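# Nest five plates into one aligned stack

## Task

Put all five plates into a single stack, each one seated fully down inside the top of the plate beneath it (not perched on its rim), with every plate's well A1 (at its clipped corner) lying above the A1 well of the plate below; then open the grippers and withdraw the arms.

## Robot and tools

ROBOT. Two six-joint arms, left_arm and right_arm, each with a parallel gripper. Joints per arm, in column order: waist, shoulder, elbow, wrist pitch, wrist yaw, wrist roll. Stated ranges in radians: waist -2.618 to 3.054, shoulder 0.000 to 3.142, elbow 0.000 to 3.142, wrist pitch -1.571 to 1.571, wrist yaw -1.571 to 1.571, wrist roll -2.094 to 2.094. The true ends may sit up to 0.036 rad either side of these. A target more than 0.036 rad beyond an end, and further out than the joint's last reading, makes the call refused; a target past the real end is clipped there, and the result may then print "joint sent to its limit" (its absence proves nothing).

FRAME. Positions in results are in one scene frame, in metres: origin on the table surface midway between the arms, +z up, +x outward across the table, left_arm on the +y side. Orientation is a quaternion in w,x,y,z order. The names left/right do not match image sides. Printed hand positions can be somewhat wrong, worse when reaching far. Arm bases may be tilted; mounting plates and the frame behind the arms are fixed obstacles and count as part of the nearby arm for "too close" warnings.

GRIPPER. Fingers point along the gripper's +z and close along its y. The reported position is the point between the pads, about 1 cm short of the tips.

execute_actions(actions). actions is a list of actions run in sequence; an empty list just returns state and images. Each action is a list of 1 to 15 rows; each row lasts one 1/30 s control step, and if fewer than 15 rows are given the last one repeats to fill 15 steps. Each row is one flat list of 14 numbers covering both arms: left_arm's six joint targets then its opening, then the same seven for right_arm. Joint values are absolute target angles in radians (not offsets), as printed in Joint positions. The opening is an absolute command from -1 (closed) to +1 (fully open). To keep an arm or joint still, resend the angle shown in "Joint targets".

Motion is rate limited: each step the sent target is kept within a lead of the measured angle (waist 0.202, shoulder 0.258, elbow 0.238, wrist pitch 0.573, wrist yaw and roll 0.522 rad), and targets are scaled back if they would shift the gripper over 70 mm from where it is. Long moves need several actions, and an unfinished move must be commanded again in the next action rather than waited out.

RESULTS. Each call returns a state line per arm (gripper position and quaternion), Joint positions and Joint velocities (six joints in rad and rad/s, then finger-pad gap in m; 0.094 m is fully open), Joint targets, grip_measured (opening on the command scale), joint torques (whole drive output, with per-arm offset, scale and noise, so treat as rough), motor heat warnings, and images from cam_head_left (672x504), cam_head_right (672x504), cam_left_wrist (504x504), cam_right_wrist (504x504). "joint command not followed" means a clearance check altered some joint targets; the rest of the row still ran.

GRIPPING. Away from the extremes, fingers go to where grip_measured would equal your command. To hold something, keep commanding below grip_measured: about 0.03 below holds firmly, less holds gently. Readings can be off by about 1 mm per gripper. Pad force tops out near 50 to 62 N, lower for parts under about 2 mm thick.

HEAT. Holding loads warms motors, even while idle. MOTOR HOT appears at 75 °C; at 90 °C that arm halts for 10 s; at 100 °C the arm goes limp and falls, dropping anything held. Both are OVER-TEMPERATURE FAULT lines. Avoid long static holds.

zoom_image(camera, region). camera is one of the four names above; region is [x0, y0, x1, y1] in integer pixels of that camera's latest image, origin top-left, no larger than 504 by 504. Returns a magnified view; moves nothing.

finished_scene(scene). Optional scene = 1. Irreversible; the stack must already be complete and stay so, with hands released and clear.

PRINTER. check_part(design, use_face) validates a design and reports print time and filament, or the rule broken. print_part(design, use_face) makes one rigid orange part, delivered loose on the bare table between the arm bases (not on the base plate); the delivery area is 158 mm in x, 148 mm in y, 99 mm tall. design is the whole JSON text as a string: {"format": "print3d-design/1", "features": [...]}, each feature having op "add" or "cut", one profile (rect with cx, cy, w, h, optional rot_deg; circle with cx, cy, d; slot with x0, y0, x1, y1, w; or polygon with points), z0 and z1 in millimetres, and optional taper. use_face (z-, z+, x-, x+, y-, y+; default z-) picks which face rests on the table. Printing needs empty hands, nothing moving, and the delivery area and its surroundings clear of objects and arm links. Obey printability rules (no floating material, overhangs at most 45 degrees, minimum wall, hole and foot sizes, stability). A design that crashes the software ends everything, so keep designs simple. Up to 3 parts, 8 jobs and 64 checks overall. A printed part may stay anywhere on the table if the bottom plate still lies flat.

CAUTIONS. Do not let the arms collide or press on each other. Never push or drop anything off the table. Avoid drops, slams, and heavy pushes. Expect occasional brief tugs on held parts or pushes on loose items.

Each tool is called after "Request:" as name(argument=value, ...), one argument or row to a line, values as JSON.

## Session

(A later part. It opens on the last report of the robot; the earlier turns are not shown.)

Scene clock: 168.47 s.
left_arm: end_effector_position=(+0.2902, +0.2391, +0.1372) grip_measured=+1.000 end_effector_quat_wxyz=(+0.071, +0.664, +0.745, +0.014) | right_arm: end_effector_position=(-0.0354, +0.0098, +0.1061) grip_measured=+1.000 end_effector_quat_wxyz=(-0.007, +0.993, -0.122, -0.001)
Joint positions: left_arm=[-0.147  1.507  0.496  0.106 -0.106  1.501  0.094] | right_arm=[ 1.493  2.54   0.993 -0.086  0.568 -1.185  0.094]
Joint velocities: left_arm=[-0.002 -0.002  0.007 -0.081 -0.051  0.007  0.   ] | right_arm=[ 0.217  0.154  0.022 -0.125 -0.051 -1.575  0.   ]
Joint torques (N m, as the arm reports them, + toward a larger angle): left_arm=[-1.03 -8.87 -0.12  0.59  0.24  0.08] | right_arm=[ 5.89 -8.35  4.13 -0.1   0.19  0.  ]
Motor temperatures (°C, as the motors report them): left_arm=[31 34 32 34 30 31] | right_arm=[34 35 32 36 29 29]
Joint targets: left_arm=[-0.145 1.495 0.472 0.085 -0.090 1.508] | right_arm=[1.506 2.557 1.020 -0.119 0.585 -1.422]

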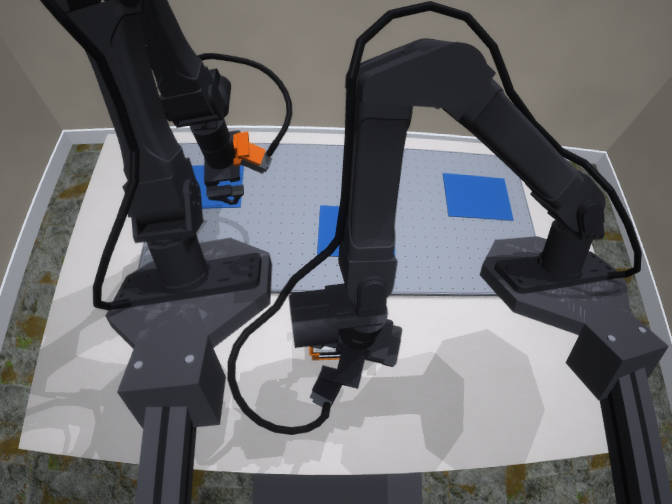

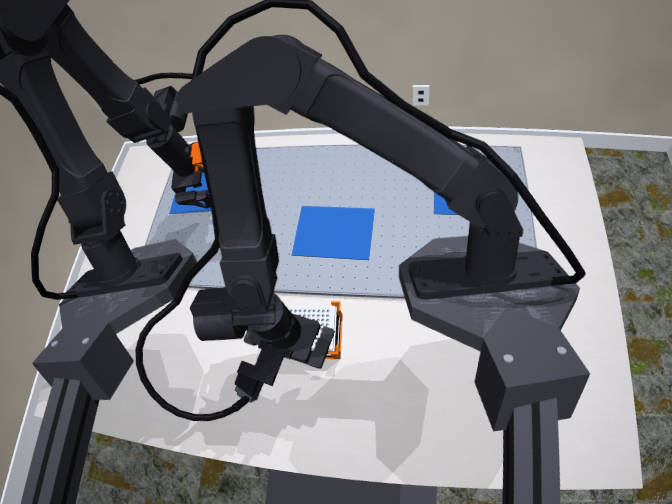

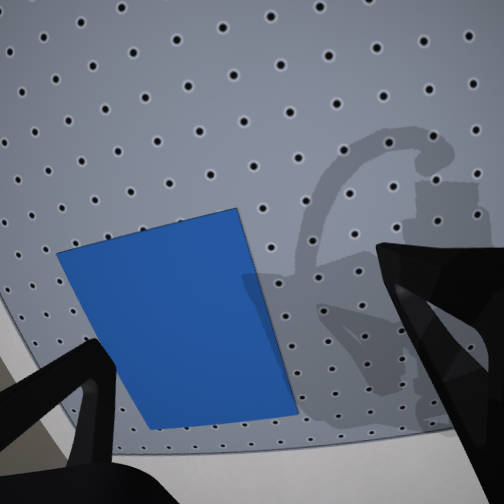

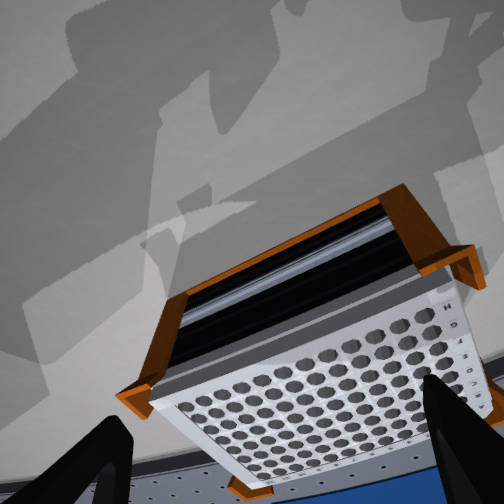

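Request:
execute_actions(
  actions=[],
)

Scene clock: 168.53 s.
left_arm: end_effector_position=(+0.2902, +0.2391, +0.1372) grip_measured=+1.000 end_effector_quat_wxyz=(+0.071, +0.664, +0.745, +0.014) | right_arm: end_effector_position=(-0.0371, +0.0071, +0.1059) grip_measured=+1.000 end_effector_quat_wxyz=(-0.004, +0.997, -0.073, +0.001)
Joint positions: left_arm=[-0.147  1.507  0.496  0.106 -0.106  1.501  0.094] | right_arm=[ 1.5    2.545  0.993 -0.094  0.569 -1.27   0.094]
Joint velocities: left_arm=[ 0.012 -0.017 -0.012 -0.007  0.037 -0.037  0.   ] | right_arm=[-0.002  0.017  0.002 -0.095  0.022 -0.974  0.   ]
Joint torques (N m, as the arm reports them, + toward a larger angle): left_arm=[-1.03 -8.87 -0.13  0.58  0.24  0.07] | right_arm=[ 6.53 -8.05  4.25 -0.07  0.14 -0.01]
Motor temperatures (°C, as the motors report them): left_arm=[31 34 32 34 30 31] | right_arm=[34 35 32 36 29 29]
Joint targets: left_arm=[-0.145 1.495 0.472 0.085 -0.090 1.508] | right_arm=[1.506 2.557 1.020 -0.119 0.585 -1.422]

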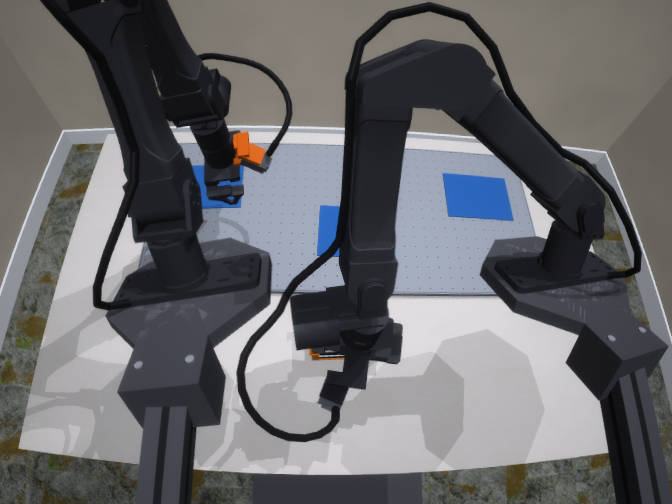

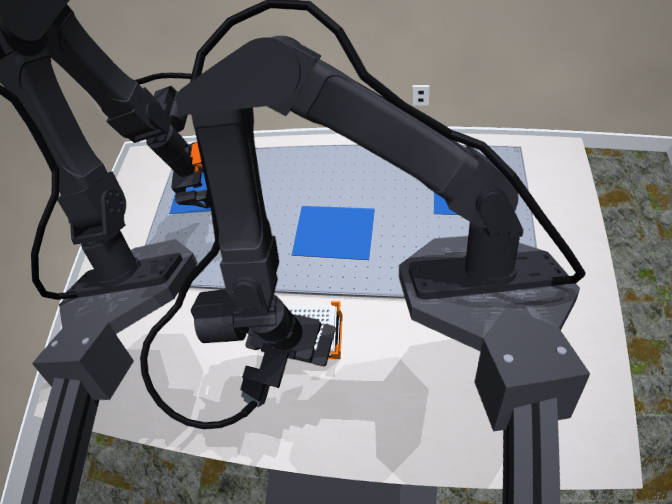

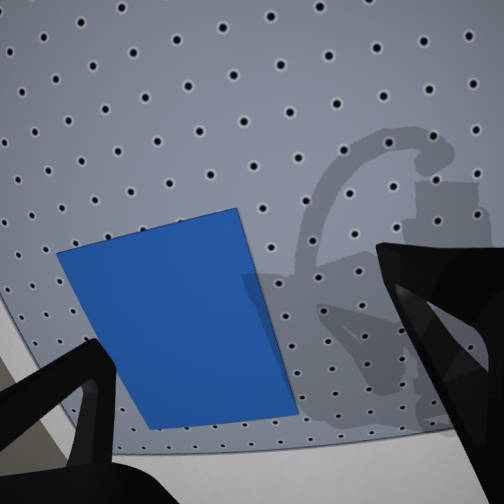

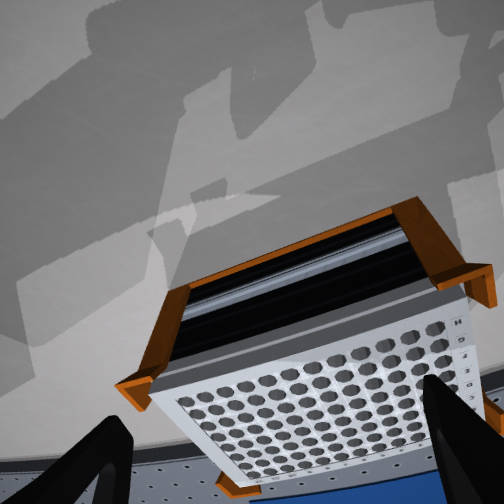

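Request:
zoom_image(
  camera="cam_right_wrist",
  region=[340, 200, 460, 320],
)

Request:
zoom_image(
  camera="cam_right_wrist",
  region=[150, 270, 270, 390],
)

Region (340, 200, 460, 320) of cam_right_wrist's 504x504 image, scaled by 4.200, with more detail than that image has.

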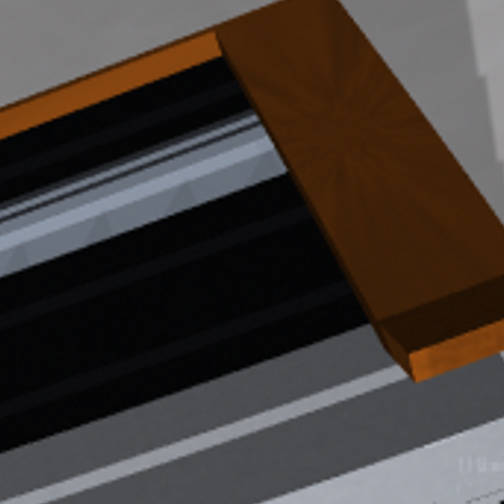

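Region (150, 270, 270, 390) of cam_right_wrist's 504x504 image, scaled by 4.200, with more detail than that image has.

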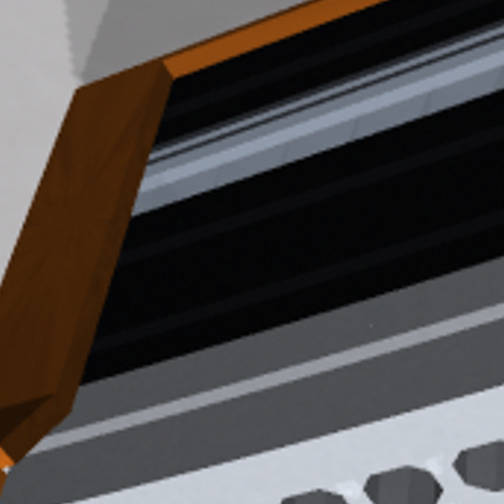

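Request:
zoom_image(
  camera="cam_right_wrist",
  region=[360, 215, 410, 315],
)

Request:
zoom_image(
  camera="cam_right_wrist",
  region=[270, 250, 320, 350],
)

Request:
zoom_image(
  camera="cam_right_wrist",
  region=[190, 280, 240, 380],
)

Region (360, 215, 410, 315) of cam_right_wrist's 504x504 image, scaled by 5.040, with more detail than that image has.

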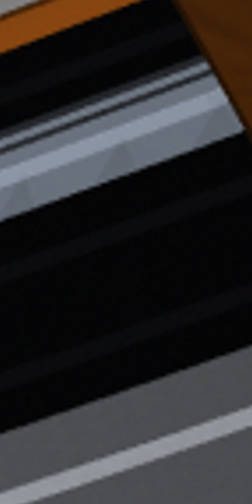

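Region (270, 250, 320, 350) of cam_right_wrist's 504x504 image, scaled by 5.040, with more detail than that image has.

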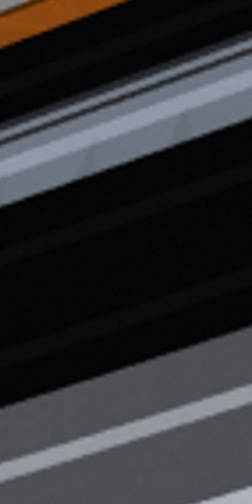

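Region (190, 280, 240, 380) of cam_right_wrist's 504x504 image, scaled by 5.040, with more detail than that image has.

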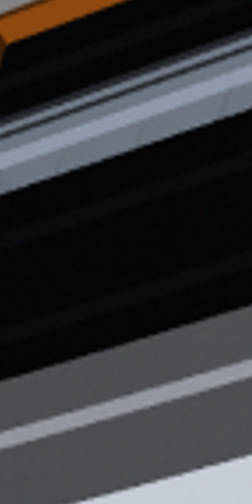

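Request:
zoom_image(
  camera="cam_right_wrist",
  region=[280, 265, 310, 345],
)

Request:
zoom_image(
  camera="cam_right_wrist",
  region=[375, 225, 405, 305],
)

Request:
zoom_image(
  camera="cam_right_wrist",
  region=[185, 295, 215, 375],
)

Region (280, 265, 310, 345) of cam_right_wrist's 504x504 image, scaled by 6.300, with more detail than that image has; it fills the left 189 columns of this view, and the rest is white.

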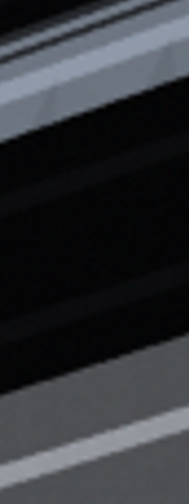

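Region (375, 225, 405, 305) of cam_right_wrist's 504x504 image, scaled by 6.300, with more detail than that image has; it fills the left 189 columns of this view, and the rest is white.

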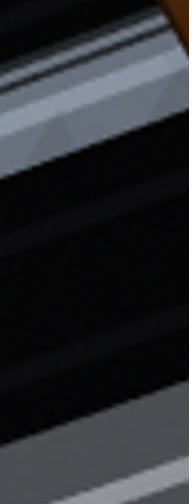

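Region (185, 295, 215, 375) of cam_right_wrist's 504x504 image, scaled by 6.300, with more detail than that image has; it fills the left 189 columns of this view, and the rest is white.

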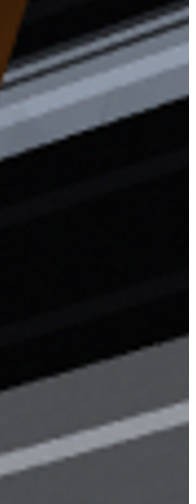

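Request:
execute_actions(
  actions=[
    [[-0.145,1.495,0.472,0.085,-0.090,1.508,1, 1.490,2.522,0.971,-0.078,0.564,-1.420,1],[-0.145,1.495,0.472,0.085,-0.090,1.508,1, 1.465,2.503,0.962,-0.071,0.561,-1.420,1],[-0.145,1.495,0.472,0.085,-0.090,1.508,1, 1.430,2.476,0.948,-0.063,0.557,-1.420,1],[-0.145,1.495,0.472,0.085,-0.090,1.508,1, 1.385,2.442,0.931,-0.052,0.552,-1.420,1],[-0.145,1.495,0.472,0.085,-0.090,1.508,1, 1.335,2.404,0.912,-0.039,0.547,-1.420,1],[-0.145,1.495,0.472,0.085,-0.090,1.508,1, 1.285,2.365,0.892,-0.027,0.541,-1.420,1],[-0.145,1.495,0.472,0.085,-0.090,1.508,1, 1.235,2.327,0.873,-0.015,0.536,-1.420,1],[-0.145,1.495,0.472,0.085,-0.090,1.508,1, 1.185,2.289,0.854,-0.003,0.530,-1.420,1],[-0.145,1.495,0.472,0.085,-0.090,1.508,1, 1.135,2.250,0.835,0.010,0.525,-1.420,1],[-0.145,1.495,0.472,0.085,-0.090,1.508,1, 1.085,2.212,0.816,0.022,0.519,-1.420,1],[-0.145,1.495,0.472,0.085,-0.090,1.508,1, 1.035,2.174,0.796,0.034,0.514,-1.420,1],[-0.145,1.495,0.472,0.085,-0.090,1.508,1, 0.990,2.143,0.784,0.042,0.506,-1.420,1],[-0.145,1.495,0.472,0.085,-0.090,1.508,1, 0.950,2.127,0.787,0.039,0.488,-1.420,1],[-0.145,1.495,0.472,0.085,-0.090,1.508,1, 0.915,2.114,0.790,0.036,0.472,-1.420,1],[-0.145,1.495,0.472,0.085,-0.090,1.508,1, 0.890,2.104,0.792,0.033,0.461,-1.420,1]],
  ],
)

Scene clock: 171.50 s.
left_arm: end_effector_position=(+0.2902, +0.2391, +0.1372) grip_measured=+1.000 end_effector_quat_wxyz=(+0.071, +0.664, +0.745, +0.014) | right_arm: end_effector_position=(+0.1625, -0.0160, +0.0994) grip_measured=+1.000 end_effector_quat_wxyz=(-0.003, +0.944, -0.328, +0.011)
Joint positions: left_arm=[-0.147  1.507  0.496  0.106 -0.106  1.501  0.094] | right_arm=[ 0.925  2.133  0.825  0.018  0.53  -1.417  0.094]
Joint velocities: left_arm=[-0.027  0.002  0.007  0.022  0.051 -0.007  0.   ] | right_arm=[-1.013 -0.476  0.002  0.154 -0.212  0.007  0.   ]
Joint torques (N m, as the arm reports them, + toward a larger angle): left_arm=[-1.03 -8.87 -0.11  0.58  0.24  0.06] | right_arm=[ 7.17 -8.43 -0.68 -0.01 -0.41 -0.06]
Motor temperatures (°C, as the motors report them): left_arm=[31 34 32 34 30 31] | right_arm=[34 35 32 36 29 29]
Joint targets: left_arm=[-0.145 1.495 0.472 0.085 -0.090 1.508] | right_arm=[0.890 2.104 0.792 0.033 0.461 -1.420]

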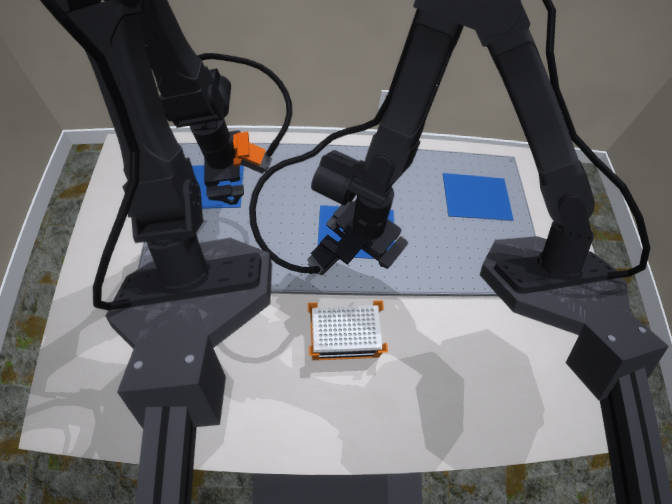

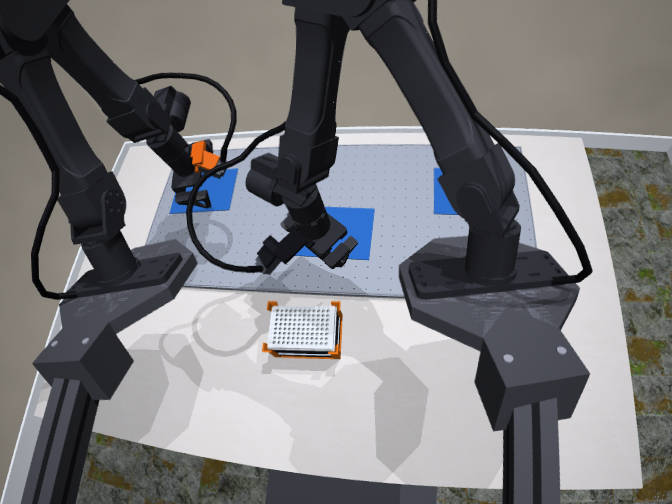

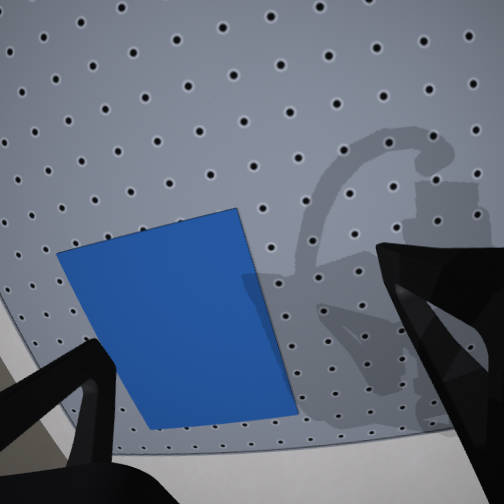

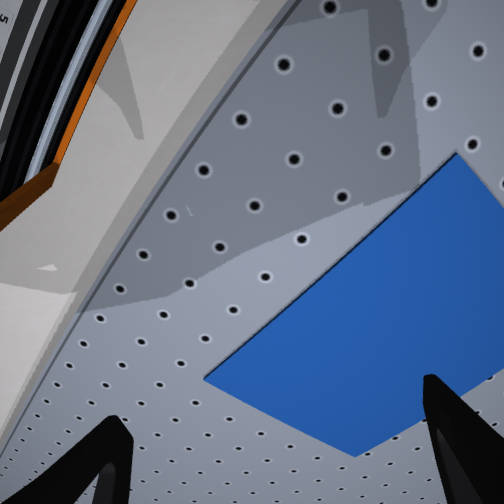

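Request:
execute_actions(
  actions=[
    [[-0.145,1.495,0.472,0.085,-0.090,1.508,1, 0.862,2.093,0.794,0.031,0.449,-1.410,1],[-0.145,1.495,0.472,0.085,-0.090,1.508,1, 0.835,2.082,0.796,0.028,0.436,-1.395,1],[-0.145,1.495,0.472,0.085,-0.090,1.508,1, 0.805,2.070,0.799,0.026,0.423,-1.375,1],[-0.145,1.495,0.472,0.085,-0.090,1.508,1, 0.770,2.057,0.801,0.023,0.408,-1.350,1],[-0.145,1.495,0.472,0.085,-0.090,1.508,1, 0.733,2.042,0.804,0.020,0.391,-1.325,1],[-0.145,1.495,0.472,0.085,-0.090,1.508,1, 0.696,2.028,0.807,0.016,0.375,-1.300,1],[-0.145,1.495,0.472,0.085,-0.090,1.508,1, 0.660,2.013,0.810,0.013,0.359,-1.275,1],[-0.145,1.495,0.472,0.085,-0.090,1.508,1, 0.626,2.000,0.813,0.010,0.343,-1.250,1],[-0.145,1.495,0.472,0.085,-0.090,1.508,1, 0.595,1.988,0.816,0.008,0.330,-1.230,1],[-0.145,1.495,0.472,0.085,-0.090,1.508,1, 0.568,1.977,0.818,0.005,0.318,-1.215,1],[-0.145,1.495,0.472,0.085,-0.090,1.508,1, 0.546,1.969,0.819,0.003,0.308,-1.203,1],[-0.145,1.495,0.472,0.085,-0.090,1.508,1, 0.530,1.962,0.821,0.002,0.301,-1.195,1],[-0.145,1.495,0.472,0.085,-0.090,1.508,1, 0.520,1.959,0.822,0.001,0.296,-1.190,1]],
  ],
)

Scene clock: 172.33 s.
left_arm: end_effector_position=(+0.2902, +0.2391, +0.1372) grip_measured=+1.000 end_effector_quat_wxyz=(+0.071, +0.664, +0.745, +0.014) | right_arm: end_effector_position=(+0.2648, -0.0891, +0.0800) grip_measured=+1.000 end_effector_quat_wxyz=(+0.007, +0.803, -0.595, -0.004)
Joint positions: left_arm=[-0.147  1.507  0.496  0.106 -0.106  1.501  0.094] | right_arm=[ 0.51   1.976  0.811  0.03   0.357 -1.228  0.094]
Joint velocities: left_arm=[ 0.012 -0.012 -0.007 -0.066 -0.051  0.007  0.   ] | right_arm=[-0.129 -0.046  0.007 -0.007 -0.125  0.271  0.   ]
Joint torques (N m, as the arm reports them, + toward a larger angle): left_arm=[-1.03 -8.85 -0.12  0.58  0.24  0.07] | right_arm=[  4.9  -10.27   2.31  -0.26  -0.44   0.  ]
Motor temperatures (°C, as the motors report them): left_arm=[31 34 32 34 30 31] | right_arm=[34 35 32 36 29 29]
Joint targets: left_arm=[-0.145 1.495 0.472 0.085 -0.090 1.508] | right_arm=[0.520 1.959 0.822 0.001 0.296 -1.190]

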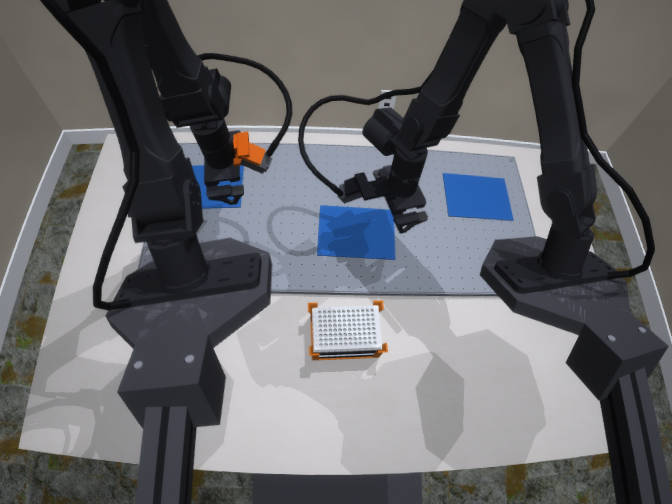

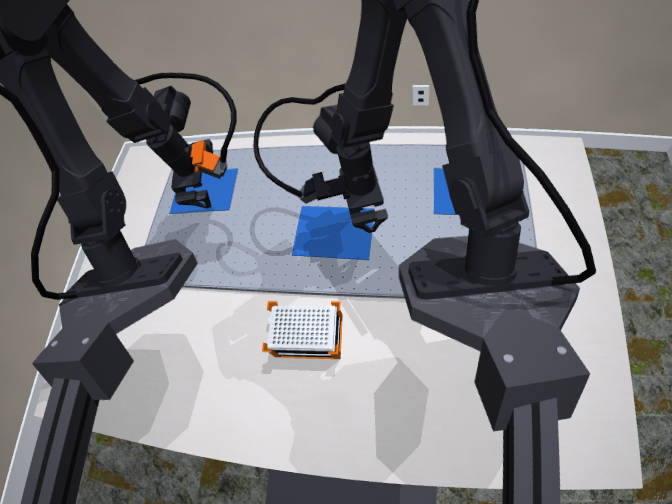

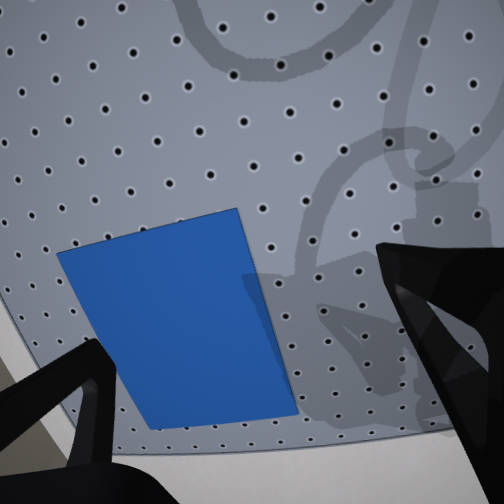

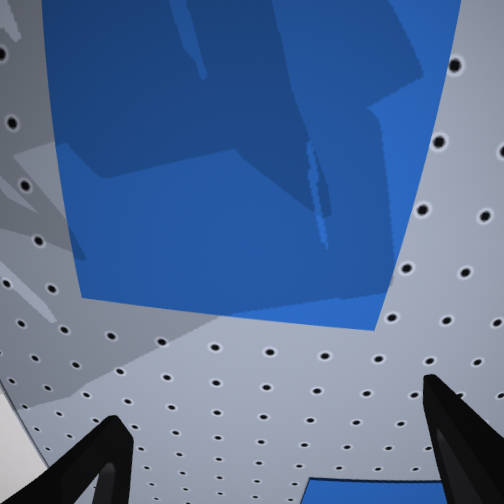

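Request:
zoom_image(
  camera="cam_head_left",
  region=[300, 295, 395, 365],
)

Region (300, 295, 395, 365) of cam_head_left's 672x504 image, scaled by 5.305, with more detail than that image has; it fills the top 371 rows of this view, and the rest is white.

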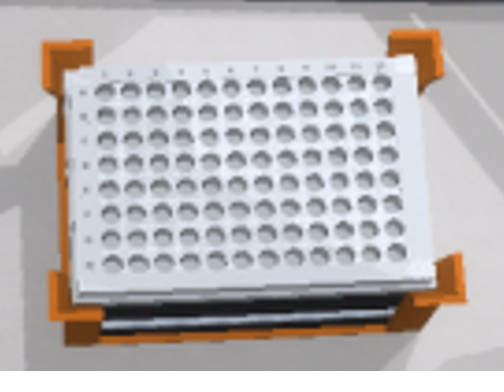

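The stack hasn't shifted. Wrist-camera views of both long sides show even spacing between plates, so they look nested. Both arms are open and clear.

Request:
finished_scene(
  scene=1,
)

The scene is finished: the task was done.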